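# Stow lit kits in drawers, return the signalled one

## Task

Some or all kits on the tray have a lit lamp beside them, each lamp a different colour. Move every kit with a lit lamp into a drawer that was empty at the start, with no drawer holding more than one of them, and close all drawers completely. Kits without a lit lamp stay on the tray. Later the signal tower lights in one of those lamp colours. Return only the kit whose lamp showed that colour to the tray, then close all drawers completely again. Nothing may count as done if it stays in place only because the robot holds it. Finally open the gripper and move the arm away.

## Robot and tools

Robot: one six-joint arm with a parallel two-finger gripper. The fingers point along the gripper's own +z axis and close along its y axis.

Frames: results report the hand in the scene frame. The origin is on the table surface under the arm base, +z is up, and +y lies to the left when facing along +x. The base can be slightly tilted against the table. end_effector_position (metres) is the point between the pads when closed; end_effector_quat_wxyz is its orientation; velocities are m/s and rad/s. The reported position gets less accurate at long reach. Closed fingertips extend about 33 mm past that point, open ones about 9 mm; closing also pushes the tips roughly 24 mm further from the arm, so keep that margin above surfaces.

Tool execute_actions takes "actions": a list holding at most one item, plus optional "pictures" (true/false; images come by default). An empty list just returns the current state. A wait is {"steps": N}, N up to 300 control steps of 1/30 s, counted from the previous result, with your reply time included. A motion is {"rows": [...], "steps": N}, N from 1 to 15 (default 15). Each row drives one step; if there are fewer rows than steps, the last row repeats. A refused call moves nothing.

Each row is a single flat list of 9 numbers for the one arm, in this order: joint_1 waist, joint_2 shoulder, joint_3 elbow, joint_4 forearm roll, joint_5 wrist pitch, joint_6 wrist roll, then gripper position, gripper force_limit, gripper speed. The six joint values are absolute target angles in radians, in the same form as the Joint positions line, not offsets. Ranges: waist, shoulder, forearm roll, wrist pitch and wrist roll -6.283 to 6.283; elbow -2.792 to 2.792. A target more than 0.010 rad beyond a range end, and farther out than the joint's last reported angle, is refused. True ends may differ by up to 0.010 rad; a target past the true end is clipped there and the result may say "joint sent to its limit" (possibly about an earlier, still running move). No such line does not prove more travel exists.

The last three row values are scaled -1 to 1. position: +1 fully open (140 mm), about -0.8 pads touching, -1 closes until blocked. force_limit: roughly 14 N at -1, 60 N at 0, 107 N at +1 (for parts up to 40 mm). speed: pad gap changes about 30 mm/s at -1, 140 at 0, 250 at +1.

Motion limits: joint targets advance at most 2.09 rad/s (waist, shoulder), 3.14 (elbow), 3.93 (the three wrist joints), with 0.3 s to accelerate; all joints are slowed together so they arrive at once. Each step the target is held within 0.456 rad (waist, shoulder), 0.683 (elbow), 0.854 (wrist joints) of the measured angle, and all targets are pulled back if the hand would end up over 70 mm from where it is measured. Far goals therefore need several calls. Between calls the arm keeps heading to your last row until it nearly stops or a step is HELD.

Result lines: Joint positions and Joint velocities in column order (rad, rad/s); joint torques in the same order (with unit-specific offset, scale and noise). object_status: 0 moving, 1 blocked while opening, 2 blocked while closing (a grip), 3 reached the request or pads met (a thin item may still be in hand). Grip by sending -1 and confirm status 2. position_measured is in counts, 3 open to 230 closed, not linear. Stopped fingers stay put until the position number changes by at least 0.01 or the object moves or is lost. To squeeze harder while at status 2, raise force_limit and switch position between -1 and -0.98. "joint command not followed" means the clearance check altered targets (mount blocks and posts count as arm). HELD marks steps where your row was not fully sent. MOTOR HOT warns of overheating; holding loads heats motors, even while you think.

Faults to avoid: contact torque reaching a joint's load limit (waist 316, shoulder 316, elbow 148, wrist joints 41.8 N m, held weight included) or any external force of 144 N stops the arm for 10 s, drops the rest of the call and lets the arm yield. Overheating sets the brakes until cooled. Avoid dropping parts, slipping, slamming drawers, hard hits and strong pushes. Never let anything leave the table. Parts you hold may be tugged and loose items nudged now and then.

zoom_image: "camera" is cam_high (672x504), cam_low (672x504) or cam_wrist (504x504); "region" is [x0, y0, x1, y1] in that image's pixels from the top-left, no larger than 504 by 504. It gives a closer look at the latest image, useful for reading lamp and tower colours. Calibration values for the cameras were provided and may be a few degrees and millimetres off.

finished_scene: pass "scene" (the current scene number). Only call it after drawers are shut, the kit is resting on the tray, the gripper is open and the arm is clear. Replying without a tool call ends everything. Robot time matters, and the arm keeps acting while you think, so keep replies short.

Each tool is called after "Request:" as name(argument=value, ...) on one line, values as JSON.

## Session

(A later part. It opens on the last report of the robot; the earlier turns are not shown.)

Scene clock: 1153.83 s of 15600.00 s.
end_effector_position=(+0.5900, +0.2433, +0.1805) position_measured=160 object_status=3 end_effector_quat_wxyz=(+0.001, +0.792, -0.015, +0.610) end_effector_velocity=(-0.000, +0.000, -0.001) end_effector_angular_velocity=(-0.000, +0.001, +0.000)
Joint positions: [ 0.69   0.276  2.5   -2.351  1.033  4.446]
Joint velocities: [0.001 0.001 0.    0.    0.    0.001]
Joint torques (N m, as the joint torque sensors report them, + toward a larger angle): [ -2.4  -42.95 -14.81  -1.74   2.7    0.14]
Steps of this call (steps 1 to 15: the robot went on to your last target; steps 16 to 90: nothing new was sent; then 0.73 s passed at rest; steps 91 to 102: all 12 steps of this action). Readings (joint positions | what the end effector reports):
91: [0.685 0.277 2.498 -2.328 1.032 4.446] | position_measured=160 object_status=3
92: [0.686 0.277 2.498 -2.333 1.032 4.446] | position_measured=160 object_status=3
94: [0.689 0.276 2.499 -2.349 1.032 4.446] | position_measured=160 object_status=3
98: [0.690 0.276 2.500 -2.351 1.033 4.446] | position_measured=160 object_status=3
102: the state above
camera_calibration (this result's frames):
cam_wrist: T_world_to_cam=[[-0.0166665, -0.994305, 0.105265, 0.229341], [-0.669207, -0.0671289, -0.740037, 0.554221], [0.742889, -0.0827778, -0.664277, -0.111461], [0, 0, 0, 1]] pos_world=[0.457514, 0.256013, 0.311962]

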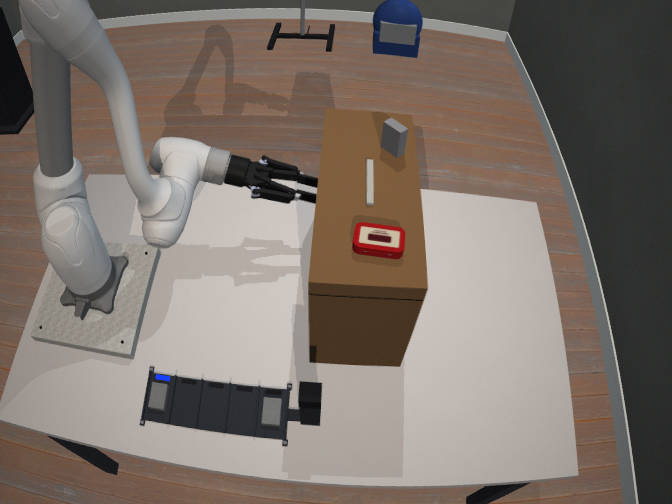

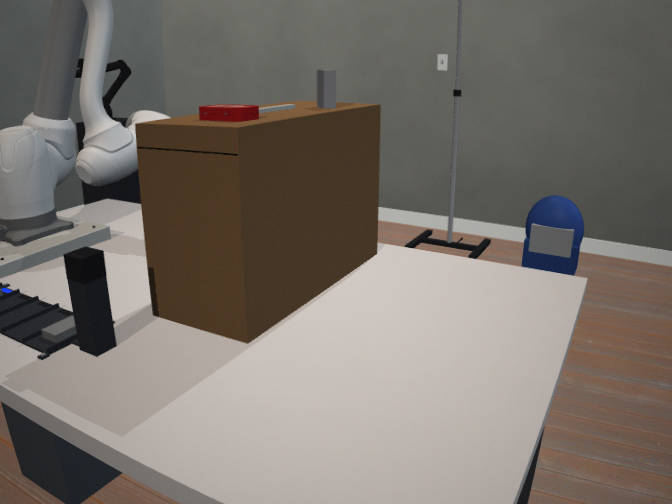

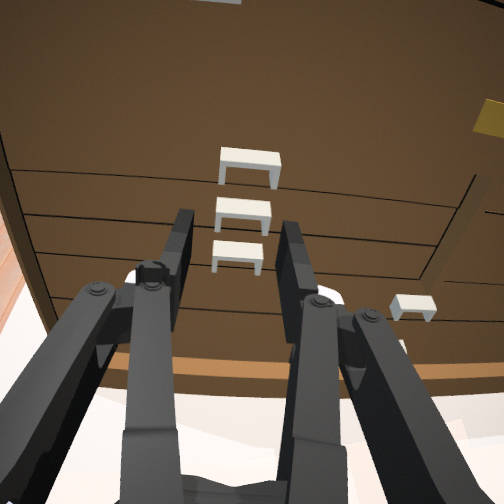

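Request:
execute_actions(actions=[{"rows":[[0.687,0.277,2.499,-2.352,1.033,4.446,-0.25,-1,0],[0.687,0.277,2.499,-2.352,1.033,4.446,-0.25,-1,0],[0.687,0.277,2.499,-2.352,1.033,4.446,-0.25,-1,0],[0.687,0.277,2.499,-2.352,1.033,4.446,-0.25,-1,0],[0.687,0.277,2.499,-2.352,1.033,4.446,-1,-1,-0.5]],"steps":15}])

Request:
execute_actions(actions=[{"rows":[[0.687,0.277,2.499,-2.352,1.033,4.446,-1,-1,-0.5]],"steps":10}])

Scene clock: 1158.67 s of 15600.00 s.
end_effector_position=(+0.5911, +0.2421, +0.1803) position_measured=189 object_status=0 end_effector_quat_wxyz=(+0.002, +0.792, -0.015, +0.610) end_effector_velocity=(-0.000, +0.000, +0.000) end_effector_angular_velocity=(+0.001, -0.001, +0.000)
Joint positions: [ 0.687  0.277  2.499 -2.352  1.033  4.446]
Joint velocities: [ 0.001  0.    -0.     0.     0.001  0.001]
Joint torques (N m, as the joint torque sensors report them, + toward a larger angle): [  8.92 -42.31 -22.26  -7.59   0.63   0.01]
Steps of this call (steps 1 to 15: the robot went on to your last target; steps 16 to 90: nothing new was sent; then 1.33 s passed at rest; steps 91 to 105: all 15 steps of this action). Readings (joint positions | what the end effector reports):
91: [0.690 0.276 2.500 -2.351 1.033 4.446] | position_measured=160 object_status=3
92: [0.689 0.276 2.500 -2.351 1.033 4.446] | position_measured=160 object_status=3
94: [0.688 0.277 2.499 -2.352 1.033 4.446] | position_measured=160 object_status=3
98: [0.687 0.277 2.499 -2.352 1.033 4.446] | position_measured=171 object_status=0
105: the state above
camera_calibration (this result's frames):
cam_wrist: T_world_to_cam=[[-0.0187469, -0.994216, 0.105754, 0.229248], [-0.669268, -0.0661012, -0.740075, 0.554506], [0.742784, -0.0846517, -0.664158, -0.112004], [0, 0, 0, 1]] pos_world=[0.458606, 0.255094, 0.311744]

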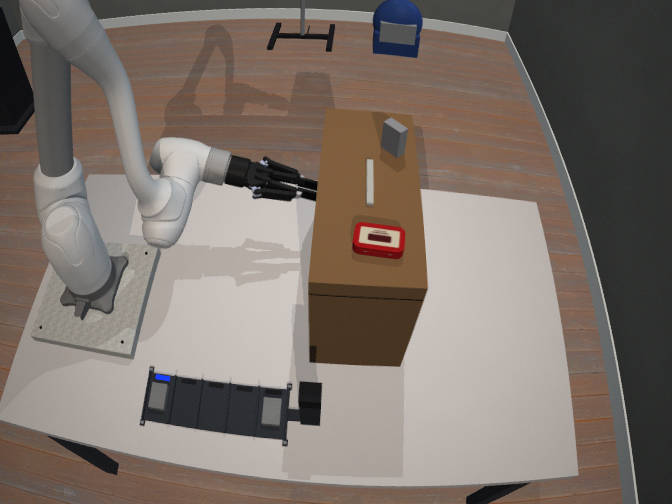

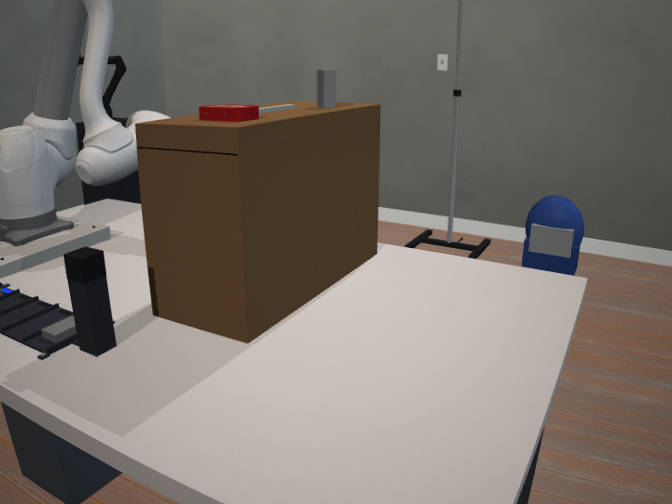

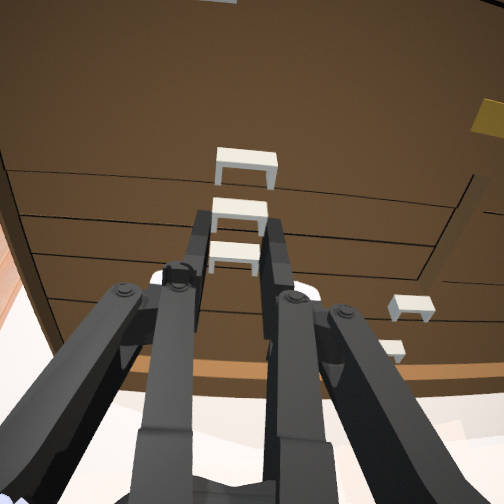

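Scene clock: 1159.00 s of 15600.00 s.
end_effector_position=(+0.5911, +0.2421, +0.1803) position_measured=189 object_status=2 end_effector_quat_wxyz=(+0.002, +0.792, -0.015, +0.610) end_effector_velocity=(+0.000, -0.000, +0.001) end_effector_angular_velocity=(-0.000, +0.000, -0.000)
Joint positions: [ 0.687  0.277  2.499 -2.352  1.033  4.446]
Joint velocities: [-0.001 -0.001 -0.    -0.    -0.001 -0.001]
Joint torques (N m, as the joint torque sensors report them, + toward a larger angle): [  9.69 -40.41 -22.43  -7.64   0.09   0.02]
Steps of this call (steps 1 to 10: all 10 steps of this action). Readings (joint positions | what the end effector reports):
1: [0.687 0.277 2.499 -2.352 1.033 4.446] | position_measured=189 object_status=0
2: [0.687 0.277 2.499 -2.352 1.033 4.446] | position_measured=189 object_status=0
4: [0.687 0.277 2.499 -2.352 1.033 4.446] | position_measured=189 object_status=2
8: [0.687 0.277 2.499 -2.352 1.033 4.446] | position_measured=189 object_status=2
10: the state above
camera_calibration (this result's frames):
cam_wrist: T_world_to_cam=[[-0.0186972, -0.994217, 0.105746, 0.229237], [-0.669363, -0.0661178, -0.739987, 0.554512], [0.7427, -0.0846181, -0.664256, -0.111964], [0, 0, 0, 1]] pos_world=[0.458612, 0.2551, 0.311718]

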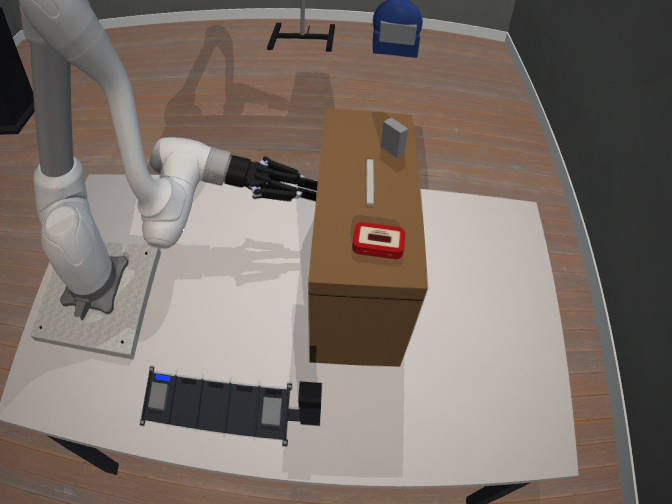

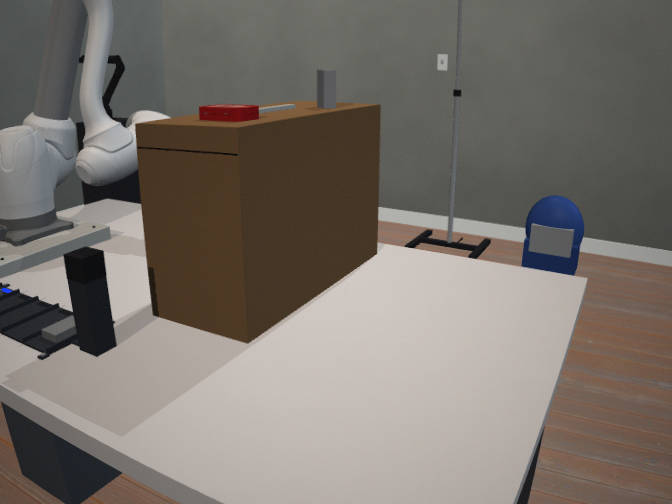

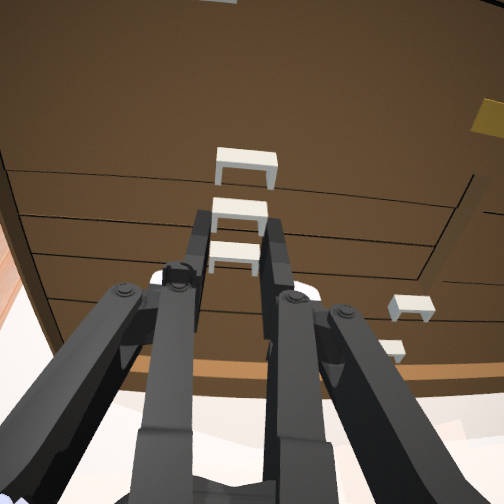

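Request:
execute_actions(actions=[{"rows":[[0.689,0.276,2.5,-2.350,1.034,4.446,-0.97,0.3,0],[0.693,0.274,2.503,-2.346,1.036,4.445,-0.97,0.3,0],[0.697,0.272,2.505,-2.342,1.038,4.444,-0.97,0.3,0],[0.701,0.270,2.508,-2.338,1.040,4.443,-0.97,0.3,0],[0.705,0.268,2.511,-2.334,1.042,4.443,-0.97,0.3,0],[0.710,0.265,2.514,-2.329,1.044,4.442,-0.97,0.3,0]],"steps":12}], pictures=false)

Request:
execute_actions(actions=[{"rows":[[0.719,0.261,2.520,-2.320,1.048,4.440,-0.97,0.3,0],[0.729,0.257,2.526,-2.311,1.053,4.439,-0.97,0.3,0],[0.738,0.253,2.532,-2.301,1.057,4.437,-0.97,0.3,0],[0.748,0.249,2.538,-2.292,1.061,4.435,-0.97,0.3,0],[0.757,0.245,2.545,-2.283,1.066,4.433,-0.97,0.3,0],[0.766,0.241,2.551,-2.274,1.070,4.432,-0.97,0.3,0],[0.776,0.237,2.557,-2.265,1.074,4.430,-0.97,0.3,0],[0.785,0.233,2.563,-2.255,1.078,4.428,-0.97,0.3,0],[0.795,0.229,2.569,-2.246,1.083,4.427,-0.97,0.3,0],[0.804,0.2255,2.575,-2.237,1.087,4.425,-0.97,0.3,0]],"steps":15}])

Scene clock: 1165.27 s of 15600.00 s.
end_effector_position=(+0.5785, +0.2426, +0.1823) position_measured=195 object_status=2 end_effector_quat_wxyz=(+0.003, +0.791, -0.015, +0.611) end_effector_velocity=(+0.000, +0.000, +0.002) end_effector_angular_velocity=(+0.001, -0.004, -0.000)
Joint positions: [ 0.71   0.265  2.514 -2.329  1.044  4.442]
Joint velocities: [ 0.001 -0.002  0.    -0.     0.003 -0.   ]
Joint torques (N m, as the joint torque sensors report them, + toward a larger angle): [ 18.7  -70.71 -48.09 -16.2   16.89  -0.12]
Steps of this call (steps 1 to 15: the robot went on to your last target; steps 16 to 90: nothing new was sent; then 2.87 s passed at rest; steps 91 to 102: all 12 steps of this action). Readings (joint positions | what the end effector reports):
91: [0.687 0.277 2.499 -2.352 1.033 4.446] | position_measured=189 object_status=0
92: [0.688 0.277 2.499 -2.351 1.033 4.446] | position_measured=195 object_status=0
94: [0.693 0.274 2.503 -2.345 1.036 4.445] | position_measured=195 object_status=0
98: [0.709 0.266 2.514 -2.330 1.043 4.442] | position_measured=195 object_status=2
102: the state above

Scene clock: 1165.77 s of 15600.00 s.
end_effector_position=(+0.5290, +0.2409, +0.1853) position_measured=195 object_status=2 end_effector_quat_wxyz=(+0.006, +0.790, -0.011, +0.613) end_effector_velocity=(-0.001, -0.002, -0.000) end_effector_angular_velocity=(-0.002, -0.001, -0.004)
Joint positions: [ 0.804  0.226  2.575 -2.237  1.087  4.425]
Joint velocities: [ 0.     0.001  0.001  0.005  0.003 -0.002]
Joint torques (N m, as the joint torque sensors report them, + toward a larger angle): [ -0.42 -93.81 -57.91 -10.98  39.44   0.31]
Steps of this call (steps 1 to 15: all 15 steps of this action). Readings (joint positions | what the end effector reports):
1: [0.710 0.265 2.514 -2.329 1.044 4.442] | position_measured=195 object_status=2
2: [0.713 0.264 2.516 -2.326 1.045 4.441] | position_measured=195 object_status=2
4: [0.727 0.258 2.525 -2.312 1.052 4.439] | position_measured=195 object_status=2
8: [0.764 0.242 2.549 -2.277 1.068 4.432] | position_measured=195 object_status=2
15: the state above
camera_calibration (this result's frames):
cam_wrist: T_world_to_cam=[[-0.0184805, -0.992957, 0.117021, 0.223859], [-0.66424, -0.0752855, -0.743718, 0.516791], [0.747291, -0.0914745, -0.658171, -0.0645602], [0, 0, 0, 1]] pos_world=[0.395655, 0.255284, 0.315659]

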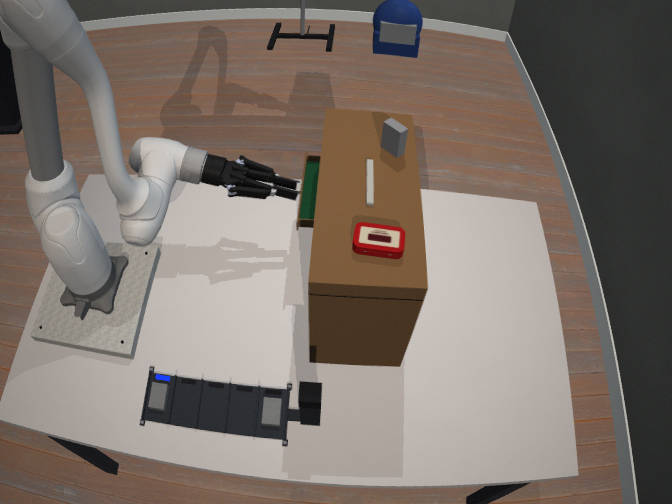

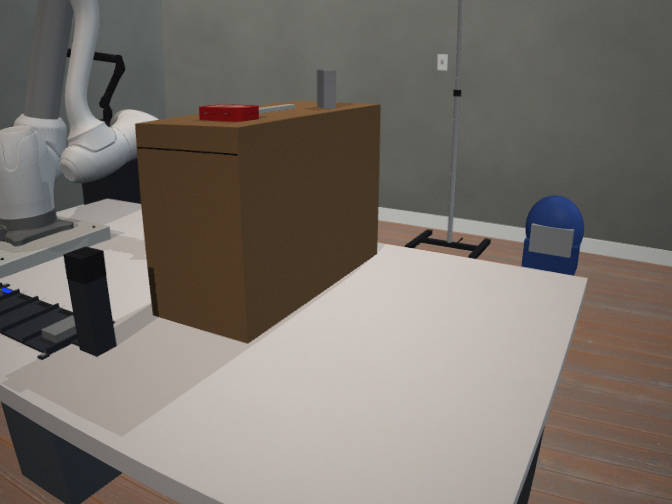

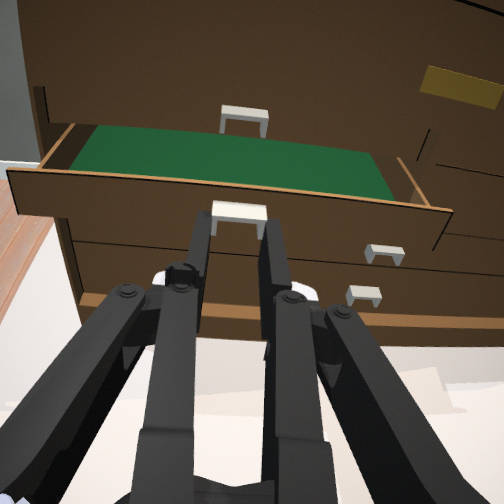

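Request:
execute_actions(actions=[{"rows":[[0.804,0.229,2.575,-2.237,1.085,4.425,-0.97,0.3,0],[0.804,0.232,2.575,-2.237,1.083,4.425,-0.97,0.3,0],[0.804,0.235,2.575,-2.237,1.080,4.425,-0.97,0.3,0]],"steps":8}], pictures=false)

Scene clock: 1170.50 s of 15600.00 s.
end_effector_position=(+0.5289, +0.2415, +0.1790) position_measured=195 object_status=2 end_effector_quat_wxyz=(+0.008, +0.793, -0.009, +0.609) end_effector_velocity=(-0.001, +0.001, -0.005) end_effector_angular_velocity=(-0.001, +0.013, +0.003)
Joint positions: [ 0.804  0.234  2.574 -2.237  1.081  4.425]
Joint velocities: [ 0.001  0.003 -0.     0.    -0.011  0.   ]
Joint torques (N m, as the joint torque sensors report them, + toward a larger angle): [ 13.12   2.87   5.02  -4.03 -25.65  -0.22]
Steps of this call (steps 1 to 15: the robot went on to your last target; steps 16 to 90: nothing new was sent; then 1.47 s passed at rest; steps 91 to 98: all 8 steps of this action). Readings (joint positions | what the end effector reports):
91: [0.804 0.226 2.575 -2.237 1.087 4.425] | position_measured=195 object_status=2
92: [0.804 0.227 2.575 -2.237 1.087 4.425] | position_measured=195 object_status=2
94: [0.804 0.232 2.574 -2.237 1.085 4.425] | position_measured=195 object_status=2
98: the state above

Request:
execute_actions(actions=[{"rows":[[0.804,0.2307,2.575,-2.237,1.083,4.425,-0.97,0.3,0],[0.804,0.2307,2.575,-2.237,1.083,4.425,-0.97,0.3,0],[0.804,0.2307,2.575,-2.237,1.083,4.425,-0.97,0.3,0],[0.816,0.226,2.580,-2.225,1.087,4.424,-0.97,0.3,0],[0.827,0.222,2.586,-2.214,1.092,4.423,-0.97,0.3,0],[0.839,0.217,2.591,-2.202,1.096,4.423,-0.97,0.3,0],[0.850,0.213,2.597,-2.191,1.101,4.422,-0.97,0.3,0],[0.862,0.2085,2.602,-2.179,1.105,4.421,-0.97,0.3,0]],"steps":13}], pictures=false)

Scene clock: 1176.10 s of 15600.00 s.
end_effector_position=(+0.5029, +0.2406, +0.1838) position_measured=195 object_status=2 end_effector_quat_wxyz=(+0.007, +0.791, -0.012, +0.611) end_effector_velocity=(-0.000, -0.000, +0.003) end_effector_angular_velocity=(+0.001, -0.007, -0.002)
Joint positions: [ 0.862  0.209  2.602 -2.179  1.104  4.421]
Joint velocities: [ 0.002 -0.002 -0.     0.003  0.007 -0.   ]
Joint torques (N m, as the joint torque sensors report them, + toward a larger angle): [  0.41 -68.47 -40.06  -8.07  26.19   0.27]
Steps of this call (steps 1 to 15: the robot went on to your last target; steps 16 to 90: nothing new was sent; then 2.17 s passed at rest; steps 91 to 103: all 13 steps of this action). Readings (joint positions | what the end effector reports):
91: [0.804 0.235 2.575 -2.237 1.080 4.425] | position_measured=195 object_status=2
92: [0.804 0.234 2.575 -2.237 1.081 4.425] | position_measured=195 object_status=2
94: [0.804 0.231 2.575 -2.237 1.082 4.425] | position_measured=195 object_status=2
98: [0.835 0.219 2.590 -2.206 1.094 4.423] | position_measured=195 object_status=2
103: the state above

Request:
execute_actions(actions=[{"rows":[[0.862,0.2115,2.602,-2.179,1.103,4.421,-0.97,0.3,0],[0.862,0.2115,2.602,-2.179,1.103,4.421,-0.97,0.3,0],[0.874,0.208,2.607,-2.167,1.108,4.422,-0.97,0.3,0],[0.887,0.205,2.613,-2.155,1.113,4.422,-0.97,0.3,0],[0.899,0.202,2.618,-2.144,1.118,4.423,-0.97,0.3,0],[0.912,0.199,2.624,-2.132,1.123,4.423,-0.97,0.3,0],[0.924,0.196,2.629,-2.120,1.128,4.424,-0.97,0.3,0]],"steps":12}])

Scene clock: 1179.47 s of 15600.00 s.
end_effector_position=(+0.4776, +0.2398, +0.1827) position_measured=195 object_status=2 end_effector_quat_wxyz=(+0.006, +0.791, -0.013, +0.611) end_effector_velocity=(-0.001, -0.002, -0.001) end_effector_angular_velocity=(+0.000, +0.001, -0.005)
Joint positions: [ 0.924  0.196  2.629 -2.12   1.128  4.424]
Joint velocities: [0.002 0.001 0.001 0.006 0.002 0.001]
Joint torques (N m, as the joint torque sensors report them, + toward a larger angle): [ -8.21 -50.83 -22.34  -1.47  17.65   0.72]
Steps of this call (steps 1 to 15: the robot went on to your last target; steps 16 to 89: nothing new was sent; steps 90 to 101: all 12 steps of this action). Readings (joint positions | what the end effector reports):
90: [0.862 0.209 2.602 -2.179 1.105 4.421] | position_measured=195 object_status=2
91: [0.862 0.210 2.602 -2.179 1.105 4.421] | position_measured=195 object_status=2
93: [0.865 0.210 2.602 -2.177 1.105 4.421] | position_measured=195 object_status=2
97: [0.906 0.200 2.621 -2.137 1.121 4.423] | position_measured=195 object_status=2
101: the state above
camera_calibration (this result's frames):
cam_wrist: T_world_to_cam=[[-0.0192151, -0.9932, 0.114824, 0.222936], [-0.668053, -0.0726912, -0.740555, 0.481251], [0.743866, -0.0909385, -0.662113, -0.0257316], [0, 0, 0, 1]] pos_world=[0.344925, 0.254063, 0.313757]

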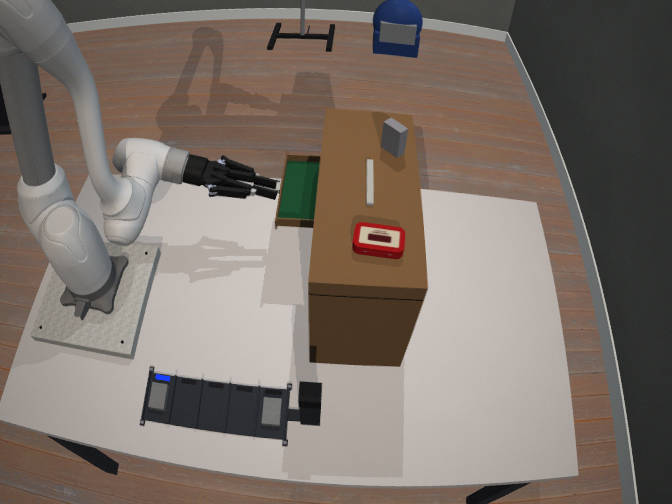

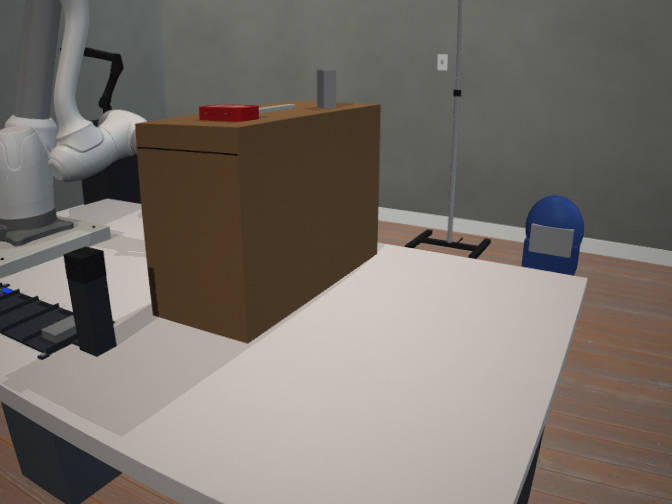

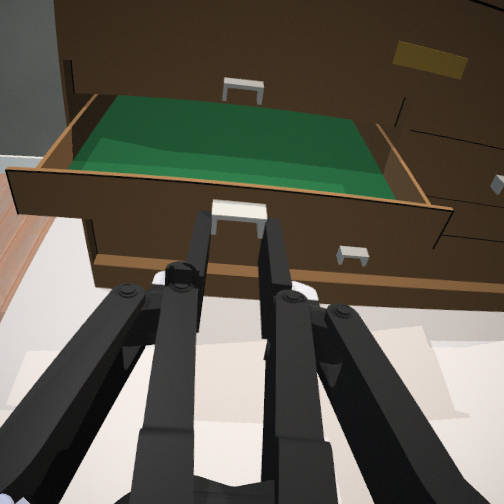

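Request:
execute_actions(actions=[{"rows":[[0.924,0.196,2.629,-2.120,1.128,4.424,-0.05,0,0],[0.924,0.196,2.629,-2.120,1.128,4.424,-0.05,0,0],[0.924,0.196,2.629,-2.120,1.128,4.424,-0.05,0,0],[0.924,0.196,2.629,-2.120,1.128,4.424,-0.05,0,0],[0.924,0.196,2.629,-2.120,1.128,4.424,-0.05,0,0],[0.924,0.196,2.629,-2.120,1.128,4.424,-0.05,0,0],[0.924,0.196,2.629,-2.120,1.128,4.424,-0.05,0,0],[0.924,0.196,2.629,-2.120,1.128,4.424,-0.05,0,0],[0.924,0.196,2.629,-2.120,1.128,4.424,-0.05,0,0],[0.924,0.196,2.629,-2.120,1.128,4.424,-0.05,0,0],[0.930,0.17,2.625,-2.120,1.128,4.424,-0.05,0,0]],"steps":15}], pictures=false)

Request:
execute_actions(actions=[{"rows":[[0.935,0.09,2.59,-2.10,1.128,4.424,-0.05,0,0]],"steps":12}])

Scene clock: 1186.37 s of 15600.00 s.
end_effector_position=(+0.4775, +0.2439, +0.1965) position_measured=135 object_status=3 end_effector_quat_wxyz=(-0.005, +0.786, -0.018, +0.618) end_effector_velocity=(-0.000, +0.008, +0.025) end_effector_angular_velocity=(+0.040, -0.033, +0.011)
Joint positions: [ 0.93   0.171  2.625 -2.12   1.128  4.424]
Joint velocities: [ 0.011 -0.044 -0.007 -0.     0.001  0.   ]
Joint torques (N m, as the joint torque sensors report them, + toward a larger angle): [ -8.06  -9.73 -10.58  -1.03   2.11   0.09]
Steps of this call (steps 1 to 15: the robot went on to your last target; steps 16 to 90: nothing new was sent; then 3.40 s passed at rest; steps 91 to 105: all 15 steps of this action). Readings (joint positions | what the end effector reports):
91: [0.924 0.196 2.629 -2.120 1.128 4.424] | position_measured=195 object_status=0
92: [0.924 0.196 2.629 -2.120 1.128 4.424] | position_measured=195 object_status=0
94: [0.924 0.196 2.629 -2.120 1.129 4.424] | position_measured=177 object_status=0
98: [0.924 0.196 2.629 -2.120 1.128 4.424] | position_measured=147 object_status=0
105: the state above

Scene clock: 1186.77 s of 15600.00 s.
end_effector_position=(+0.4864, +0.2543, +0.2494) position_measured=135 object_status=3 end_effector_quat_wxyz=(-0.039, +0.764, -0.052, +0.642) end_effector_velocity=(+0.000, -0.000, +0.000) end_effector_angular_velocity=(-0.001, -0.001, -0.001)
Joint positions: [ 0.935  0.09   2.59  -2.1    1.128  4.424]
Joint velocities: [-0.     0.001 -0.     0.     0.002 -0.   ]
Joint torques (N m, as the joint torque sensors report them, + toward a larger angle): [ -1.48 -25.86 -17.79  -1.82   2.59   0.2 ]
Steps of this call (steps 1 to 12: all 12 steps of this action). Readings (joint positions | what the end effector reports):
1: [0.930 0.170 2.625 -2.120 1.128 4.424] | position_measured=135 object_status=3
2: [0.930 0.167 2.624 -2.120 1.128 4.424] | position_measured=135 object_status=3
4: [0.932 0.139 2.612 -2.113 1.128 4.424] | position_measured=135 object_status=3
8: [0.935 0.090 2.590 -2.100 1.128 4.424] | position_measured=135 object_status=3
12: the state above
camera_calibration (this result's frames):
cam_wrist: T_world_to_cam=[[-0.0320829, -0.999471, -0.005343, 0.267666], [-0.603726, 0.0236393, -0.796842, 0.495896], [0.796546, -0.0223393, -0.604165, -0.044289], [0, 0, 0, 1]] pos_world=[0.343251, 0.254813, 0.369823]

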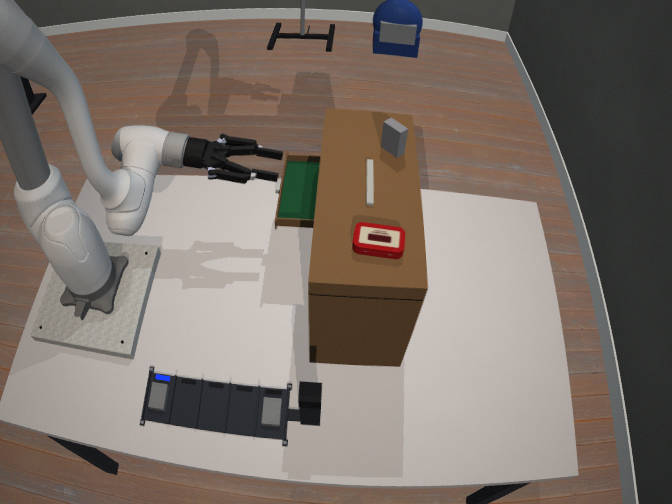

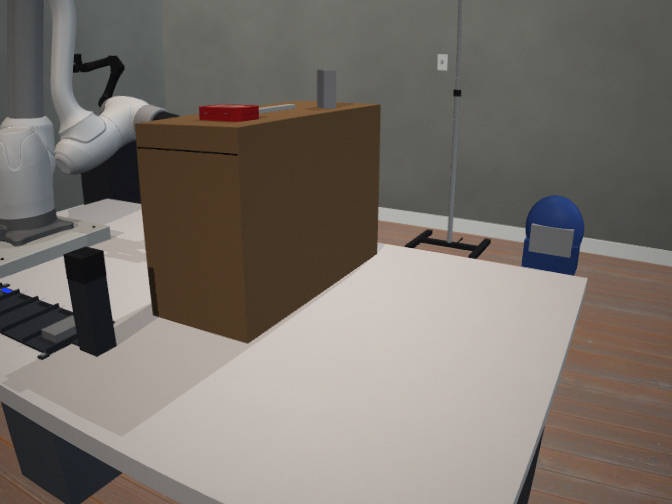

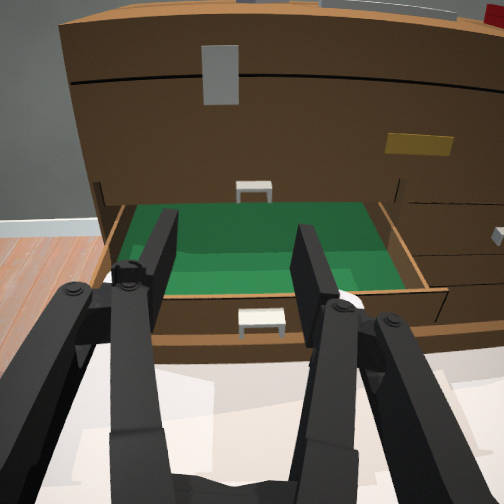

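Request:
execute_actions(actions=[{"rows":[[0.96,-0.3,2.3,-1.974,1.097,4.4,-0.28,0,0]],"steps":15}], pictures=false)

Request:
execute_actions(actions=[{"rows":[[0.3,-0.3,2.2,0,1.2,3.0,-0.28,0,0]],"steps":15}], pictures=false)

Request:
execute_actions(actions=[{"steps":25}], pictures=false)

Request:
execute_actions(actions=[{"rows":[[-0.897,-0.2,2.1,0,1.24,2.163,-0.28,0,0]],"steps":15}], pictures=false)

Request:
execute_actions(actions=[{"steps":20}], pictures=false)

Request:
execute_actions(actions=[{"rows":[[-0.897,-0.028,2.321,0,0.849,2.163,-0.28,0,0]],"steps":15}])

Scene clock: 1198.13 s of 15600.00 s.
end_effector_position=(+0.5061, +0.2777, +0.4683) position_measured=164 object_status=3 end_effector_quat_wxyz=(-0.171, +0.671, -0.178, +0.699) end_effector_velocity=(-0.023, -0.027, +0.525) end_effector_angular_velocity=(+0.846, -0.452, -0.042)
Joint positions: [ 0.951 -0.164  2.401 -2.018  1.108  4.408]
Joint velocities: [ 0.038 -0.572 -0.424  0.183 -0.048 -0.034]
Joint torques (N m, as the joint torque sensors report them, + toward a larger angle): [  0.38 -15.06 -31.53  -3.06   2.08  -0.2 ]
Steps of this call (steps 1 to 15: the robot went on to your last target; steps 16 to 90: nothing new was sent; then 7.87 s passed at rest; steps 91 to 105: all 15 steps of this action). Readings (joint positions | what the end effector reports):
91: [0.935 0.090 2.590 -2.100 1.128 4.424] | position_measured=135 object_status=0
92: [0.935 0.087 2.588 -2.099 1.128 4.424] | position_measured=138 object_status=0
94: [0.937 0.059 2.567 -2.090 1.126 4.422] | position_measured=153 object_status=0
98: [0.942 -0.026 2.504 -2.063 1.119 4.417] | position_measured=164 object_status=0
105: the state above

Scene clock: 1198.63 s of 15600.00 s.
end_effector_position=(+0.5225, +0.0634, +0.4552) position_measured=164 object_status=3 end_effector_quat_wxyz=(+0.055, +0.706, -0.350, +0.614) end_effector_velocity=(-0.097, -0.438, -0.206) end_effector_angular_velocity=(-0.036, +1.162, -0.996)
Joint positions: [ 0.692 -0.246  2.294 -1.507  1.149  3.914]
Joint velocities: [-0.658 -0.09  -0.156  1.285  0.084 -1.286]
Joint torques (N m, as the joint torque sensors report them, + toward a larger angle): [ -1.81 -10.89 -35.75  -1.75   1.02   0.23]
Steps of this call (steps 1 to 15: all 15 steps of this action). Readings (joint positions | what the end effector reports):
1: [0.952 -0.183 2.387 -2.012 1.106 4.407] | position_measured=164 object_status=3
2: [0.951 -0.199 2.374 -2.001 1.106 4.402] | position_measured=164 object_status=3
4: [0.926 -0.211 2.363 -1.944 1.112 4.353] | position_measured=164 object_status=3
8: [0.844 -0.223 2.335 -1.792 1.127 4.198] | position_measured=164 object_status=3
15: the state above

Scene clock: 1199.47 s of 15600.00 s.
end_effector_position=(+0.3388, +0.1113, +0.2672) position_measured=164 object_status=3 end_effector_quat_wxyz=(-0.005, +0.838, -0.545, +0.034) end_effector_velocity=(-0.067, +0.275, +0.023) end_effector_angular_velocity=(+1.061, +0.280, -0.074)
Joint positions: [ 0.312 -0.298  2.203 -0.061  1.198  3.027]
Joint velocities: [-0.23  -0.031 -0.055  1.182  0.029 -0.534]
Joint torques (N m, as the joint torque sensors report them, + toward a larger angle): [ -0.97 -10.35 -34.81   2.7   -0.17   0.22]
Steps of this call (steps 1 to 25: the robot went on to your last target). Readings (joint positions | what the end effector reports):
1: [0.670 -0.249 2.289 -1.462 1.152 3.869] | position_measured=164 object_status=3
2: [0.649 -0.252 2.283 -1.416 1.155 3.822] | position_measured=164 object_status=3
4: [0.606 -0.258 2.273 -1.316 1.161 3.724] | position_measured=164 object_status=3
8: [0.527 -0.269 2.254 -1.093 1.171 3.537] | position_measured=164 object_status=3
25: the state above

Scene clock: 1199.97 s of 15600.00 s.
end_effector_position=(+0.3892, -0.0321, +0.2778) position_measured=164 object_status=3 end_effector_quat_wxyz=(-0.010, +0.871, -0.490, +0.007) end_effector_velocity=(+0.013, -0.415, +0.006) end_effector_angular_velocity=(+0.003, +0.045, -0.302)
Joint positions: [-0.129 -0.234  2.133 -0.002  1.227  2.438]
Joint velocities: [-1.05   0.093 -0.09   0.007  0.036 -0.75 ]
Joint torques (N m, as the joint torque sensors report them, + toward a larger angle): [ -1.61 -19.22 -37.75   4.24   0.1    0.18]
Steps of this call (steps 1 to 15: all 15 steps of this action). Readings (joint positions | what the end effector reports):
1: [0.305 -0.299 2.201 -0.028 1.199 3.012] | position_measured=164 object_status=3
2: [0.297 -0.299 2.199 -0.008 1.200 2.995] | position_measured=164 object_status=3
4: [0.261 -0.292 2.191 -0.003 1.204 2.922] | position_measured=164 object_status=3
8: [0.121 -0.265 2.163 -0.004 1.215 2.690] | position_measured=164 object_status=3
15: the state above

Scene clock: 1200.63 s of 15600.00 s.
end_effector_position=(+0.2889, -0.2882, +0.2770) position_measured=164 object_status=3 end_effector_quat_wxyz=(-0.008, +0.742, -0.670, -0.001) end_effector_velocity=(-0.247, -0.273, -0.004) end_effector_angular_velocity=(+0.016, +0.018, -0.666)
Joint positions: [-0.829 -0.202  2.102 -0.     1.239  2.181]
Joint velocities: [-0.902  0.032 -0.028  0.001  0.01  -0.236]
Joint torques (N m, as the joint torque sensors report them, + toward a larger angle): [  4.89 -26.38 -37.36   4.66   0.47  -0.07]
Steps of this call (steps 1 to 20: the robot went on to your last target). Readings (joint positions | what the end effector reports):
1: [-0.164 -0.231 2.130 -0.002 1.228 2.414] | position_measured=164 object_status=3
2: [-0.200 -0.228 2.127 -0.002 1.229 2.391] | position_measured=164 object_status=3
4: [-0.270 -0.223 2.123 -0.002 1.231 2.353] | position_measured=164 object_status=3
8: [-0.412 -0.216 2.116 -0.001 1.234 2.295] | position_measured=164 object_status=3
20: the state above

Scene clock: 1201.13 s of 15600.00 s.
end_effector_position=(+0.2684, -0.3018, +0.1004) position_measured=164 object_status=3 end_effector_quat_wxyz=(-0.008, +0.725, -0.689, -0.003) end_effector_velocity=(+0.005, -0.007, +0.000) end_effector_angular_velocity=(-0.021, -0.015, -0.000)
Joint positions: [-0.897 -0.028  2.321  0.     0.85   2.163]
Joint velocities: [-0.    -0.    -0.    -0.    -0.025 -0.   ]
Joint torques (N m, as the joint torque sensors report them, + toward a larger angle): [  0.62 -37.11 -33.74   3.64   0.17   0.02]
Steps of this call (steps 1 to 15: all 15 steps of this action). Readings (joint positions | what the end effector reports):
1: [-0.857 -0.201 2.101 -0.000 1.239 2.174] | position_measured=164 object_status=3
2: [-0.877 -0.199 2.103 0.000 1.236 2.169] | position_measured=164 object_status=3
4: [-0.895 -0.177 2.130 0.000 1.186 2.169] | position_measured=164 object_status=3
8: [-0.893 -0.107 2.219 0.000 1.029 2.167] | position_measured=164 object_status=3
15: the state above
camera_calibration (this result's frames):
cam_wrist: T_world_to_cam=[[-0.985343, -0.170098, 0.0129018, 0.208421], [-0.144249, 0.871198, 0.469262, 0.263949], [-0.0910604, 0.460523, -0.882965, 0.438888], [0, 0, 0, 1]] pos_world=[0.283406, -0.396618, 0.260972]

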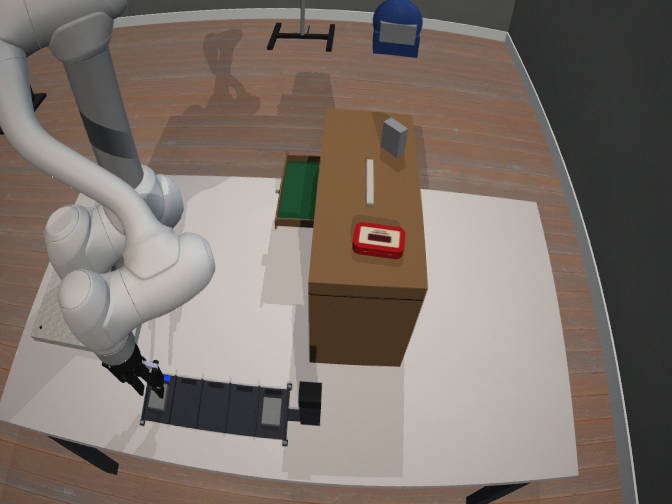

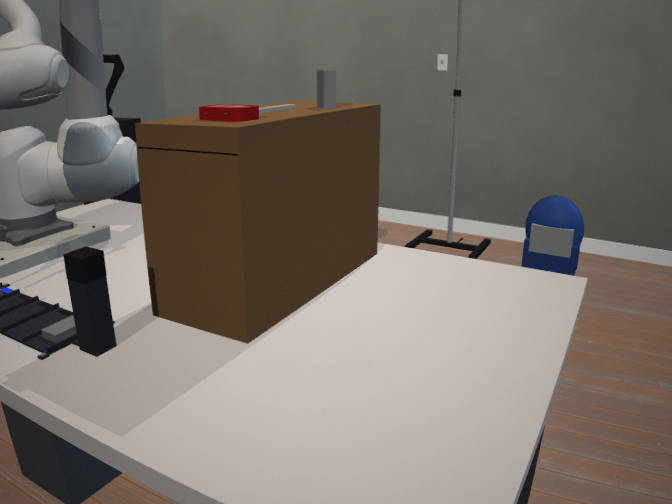

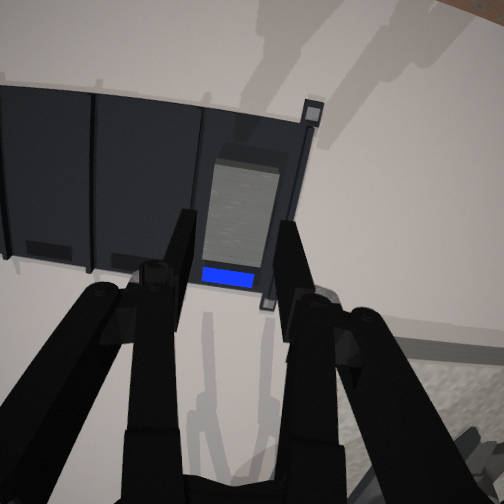

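Request:
execute_actions(actions=[{"rows":[[-0.899,0.0,2.338,0,0.803,2.161,-0.28,0,0],[-0.899,0.0,2.338,0,0.803,2.161,-0.28,0,0],[-0.899,0.0,2.338,0,0.803,2.161,-0.28,0,0],[-0.899,0.028,2.353,0,0.76,2.161,-0.28,0,0],[-0.899,0.028,2.353,0,0.76,2.161,-0.28,0,0],[-0.899,0.028,2.353,0,0.76,2.161,-0.28,0,0],[-0.899,0.028,2.353,0,0.76,2.161,-0.28,0,0],[-0.899,0.042,2.361,0,0.738,2.161,-0.28,0,0]],"steps":14}])

Scene clock: 1205.30 s of 15600.00 s.
end_effector_position=(+0.2685, -0.3022, +0.0561) position_measured=164 object_status=3 end_effector_quat_wxyz=(-0.008, +0.725, -0.689, -0.002) end_effector_velocity=(+0.000, -0.000, -0.000) end_effector_angular_velocity=(-0.002, -0.001, +0.001)
Joint positions: [-0.899  0.042  2.361 -0.     0.738  2.161]
Joint velocities: [ 0.     0.     0.     0.    -0.003 -0.   ]
Joint torques (N m, as the joint torque sensors report them, + toward a larger angle): [ -0.12 -32.83 -27.89   3.09   0.08   0.27]
Steps of this call (steps 1 to 15: the robot went on to your last target; steps 16 to 90: nothing new was sent; then 0.70 s passed at rest; steps 91 to 104: all 14 steps of this action). Readings (joint positions | what the end effector reports):
91: [-0.897 -0.028 2.321 -0.000 0.849 2.163] | position_measured=164 object_status=3
92: [-0.897 -0.025 2.323 -0.000 0.844 2.163] | position_measured=164 object_status=3
94: [-0.899 -0.005 2.335 -0.000 0.812 2.161] | position_measured=164 object_status=3
98: [-0.899 0.028 2.353 -0.000 0.761 2.161] | position_measured=164 object_status=3
104: the state above
camera_calibration (this result's frames):
cam_wrist: T_world_to_cam=[[-0.98535, -0.170086, 0.0125097, 0.208978], [-0.144524, 0.871702, 0.468239, 0.28545], [-0.0905454, 0.459571, -0.883513, 0.399617], [0, 0, 0, 1]] pos_world=[0.283354, -0.396936, 0.216794]

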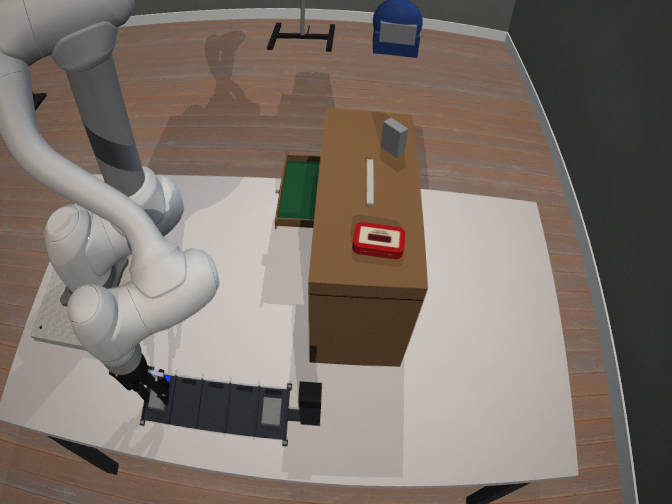

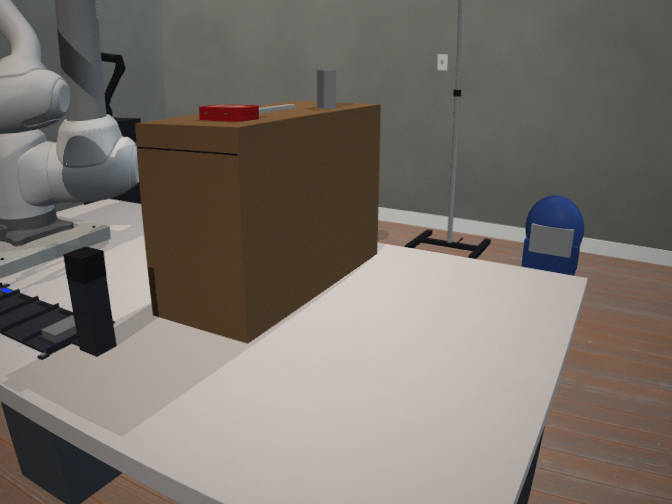

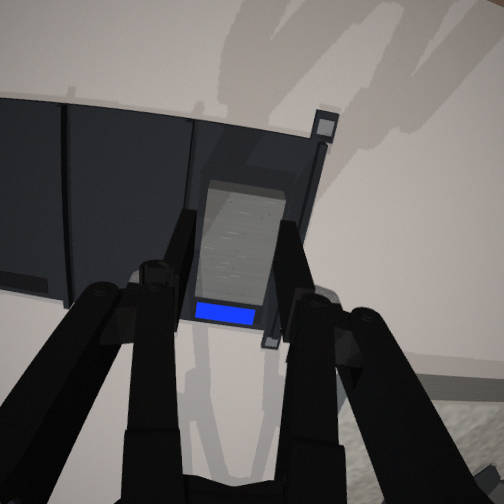

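Request:
execute_actions(actions=[{"rows":[[-0.899,0.042,2.361,0,0.738,2.25,-0.28,0,0],[-0.899,0.042,2.361,0,0.738,2.25,-0.28,0,0],[-0.899,0.042,2.361,0,0.738,2.25,-0.28,0,0],[-0.899,0.042,2.361,0,0.738,2.25,-0.28,0,0],[-0.899,0.042,2.361,0,0.738,2.25,-0.28,0,0],[-0.899,0.048,2.364,0,0.729,2.25,-0.28,0,0],[-0.899,0.048,2.364,0,0.729,2.25,-0.28,0,0],[-0.899,0.048,2.364,0,0.729,2.25,-0.28,0,0],[-0.899,0.054,2.367,0,0.720,2.25,-0.28,0,0]],"steps":13}])

Scene clock: 1211.10 s of 15600.00 s.
end_effector_position=(+0.2686, -0.3022, +0.0493) position_measured=164 object_status=3 end_effector_quat_wxyz=(-0.008, +0.694, -0.720, -0.002) end_effector_velocity=(-0.000, -0.001, -0.002) end_effector_angular_velocity=(-0.003, -0.002, -0.001)
Joint positions: [-0.899  0.054  2.367  0.     0.72   2.25 ]
Joint velocities: [-0.001  0.002  0.003 -0.001 -0.009  0.   ]
Joint torques (N m, as the joint torque sensors report them, + toward a larger angle): [  1.38 -16.46 -13.87   4.88  -2.7    0.12]
Steps of this call (steps 1 to 15: the robot went on to your last target; steps 16 to 90: nothing new was sent; then 2.37 s passed at rest; steps 91 to 103: all 13 steps of this action). Readings (joint positions | what the end effector reports):
91: [-0.899 0.042 2.361 0.000 0.738 2.161] | position_measured=164 object_status=3
92: [-0.899 0.042 2.361 0.000 0.738 2.166] | position_measured=164 object_status=3
94: [-0.899 0.042 2.361 0.000 0.738 2.215] | position_measured=164 object_status=3
98: [-0.899 0.047 2.363 0.000 0.731 2.250] | position_measured=164 object_status=3
103: the state above
camera_calibration (this result's frames):
cam_wrist: T_world_to_cam=[[-0.996553, -0.0818496, 0.0135195, 0.238852], [-0.0659774, 0.880761, 0.468943, 0.270232], [-0.0502902, 0.466435, -0.883125, 0.384741], [0, 0, 0, 1]] pos_world=[0.275206, -0.397917, 0.209822]

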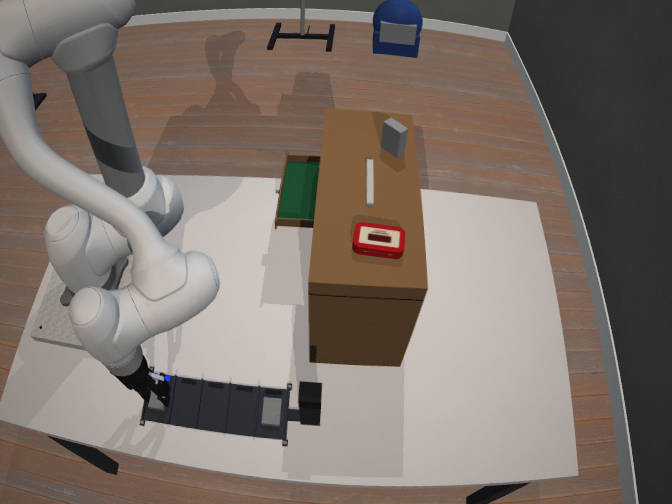

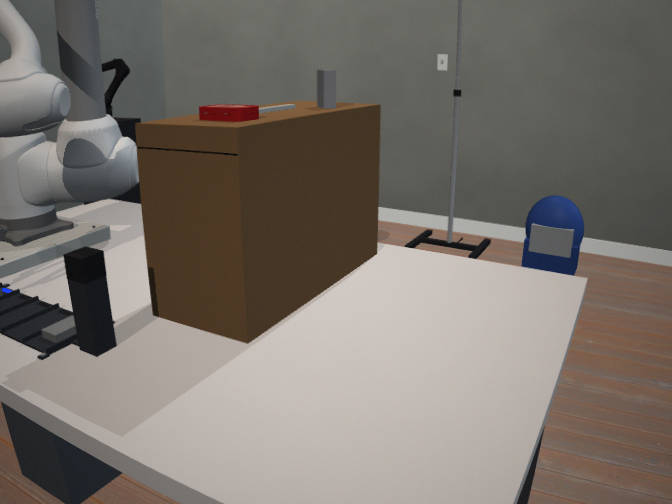

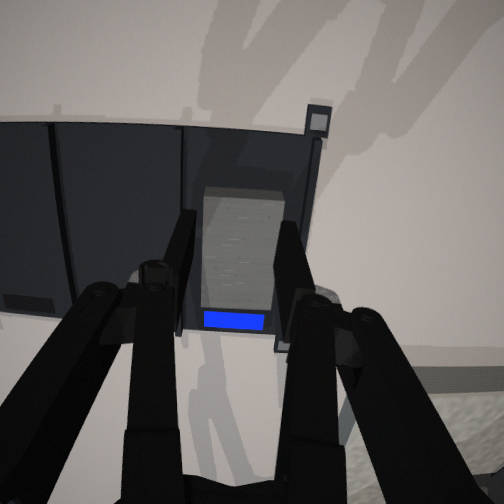

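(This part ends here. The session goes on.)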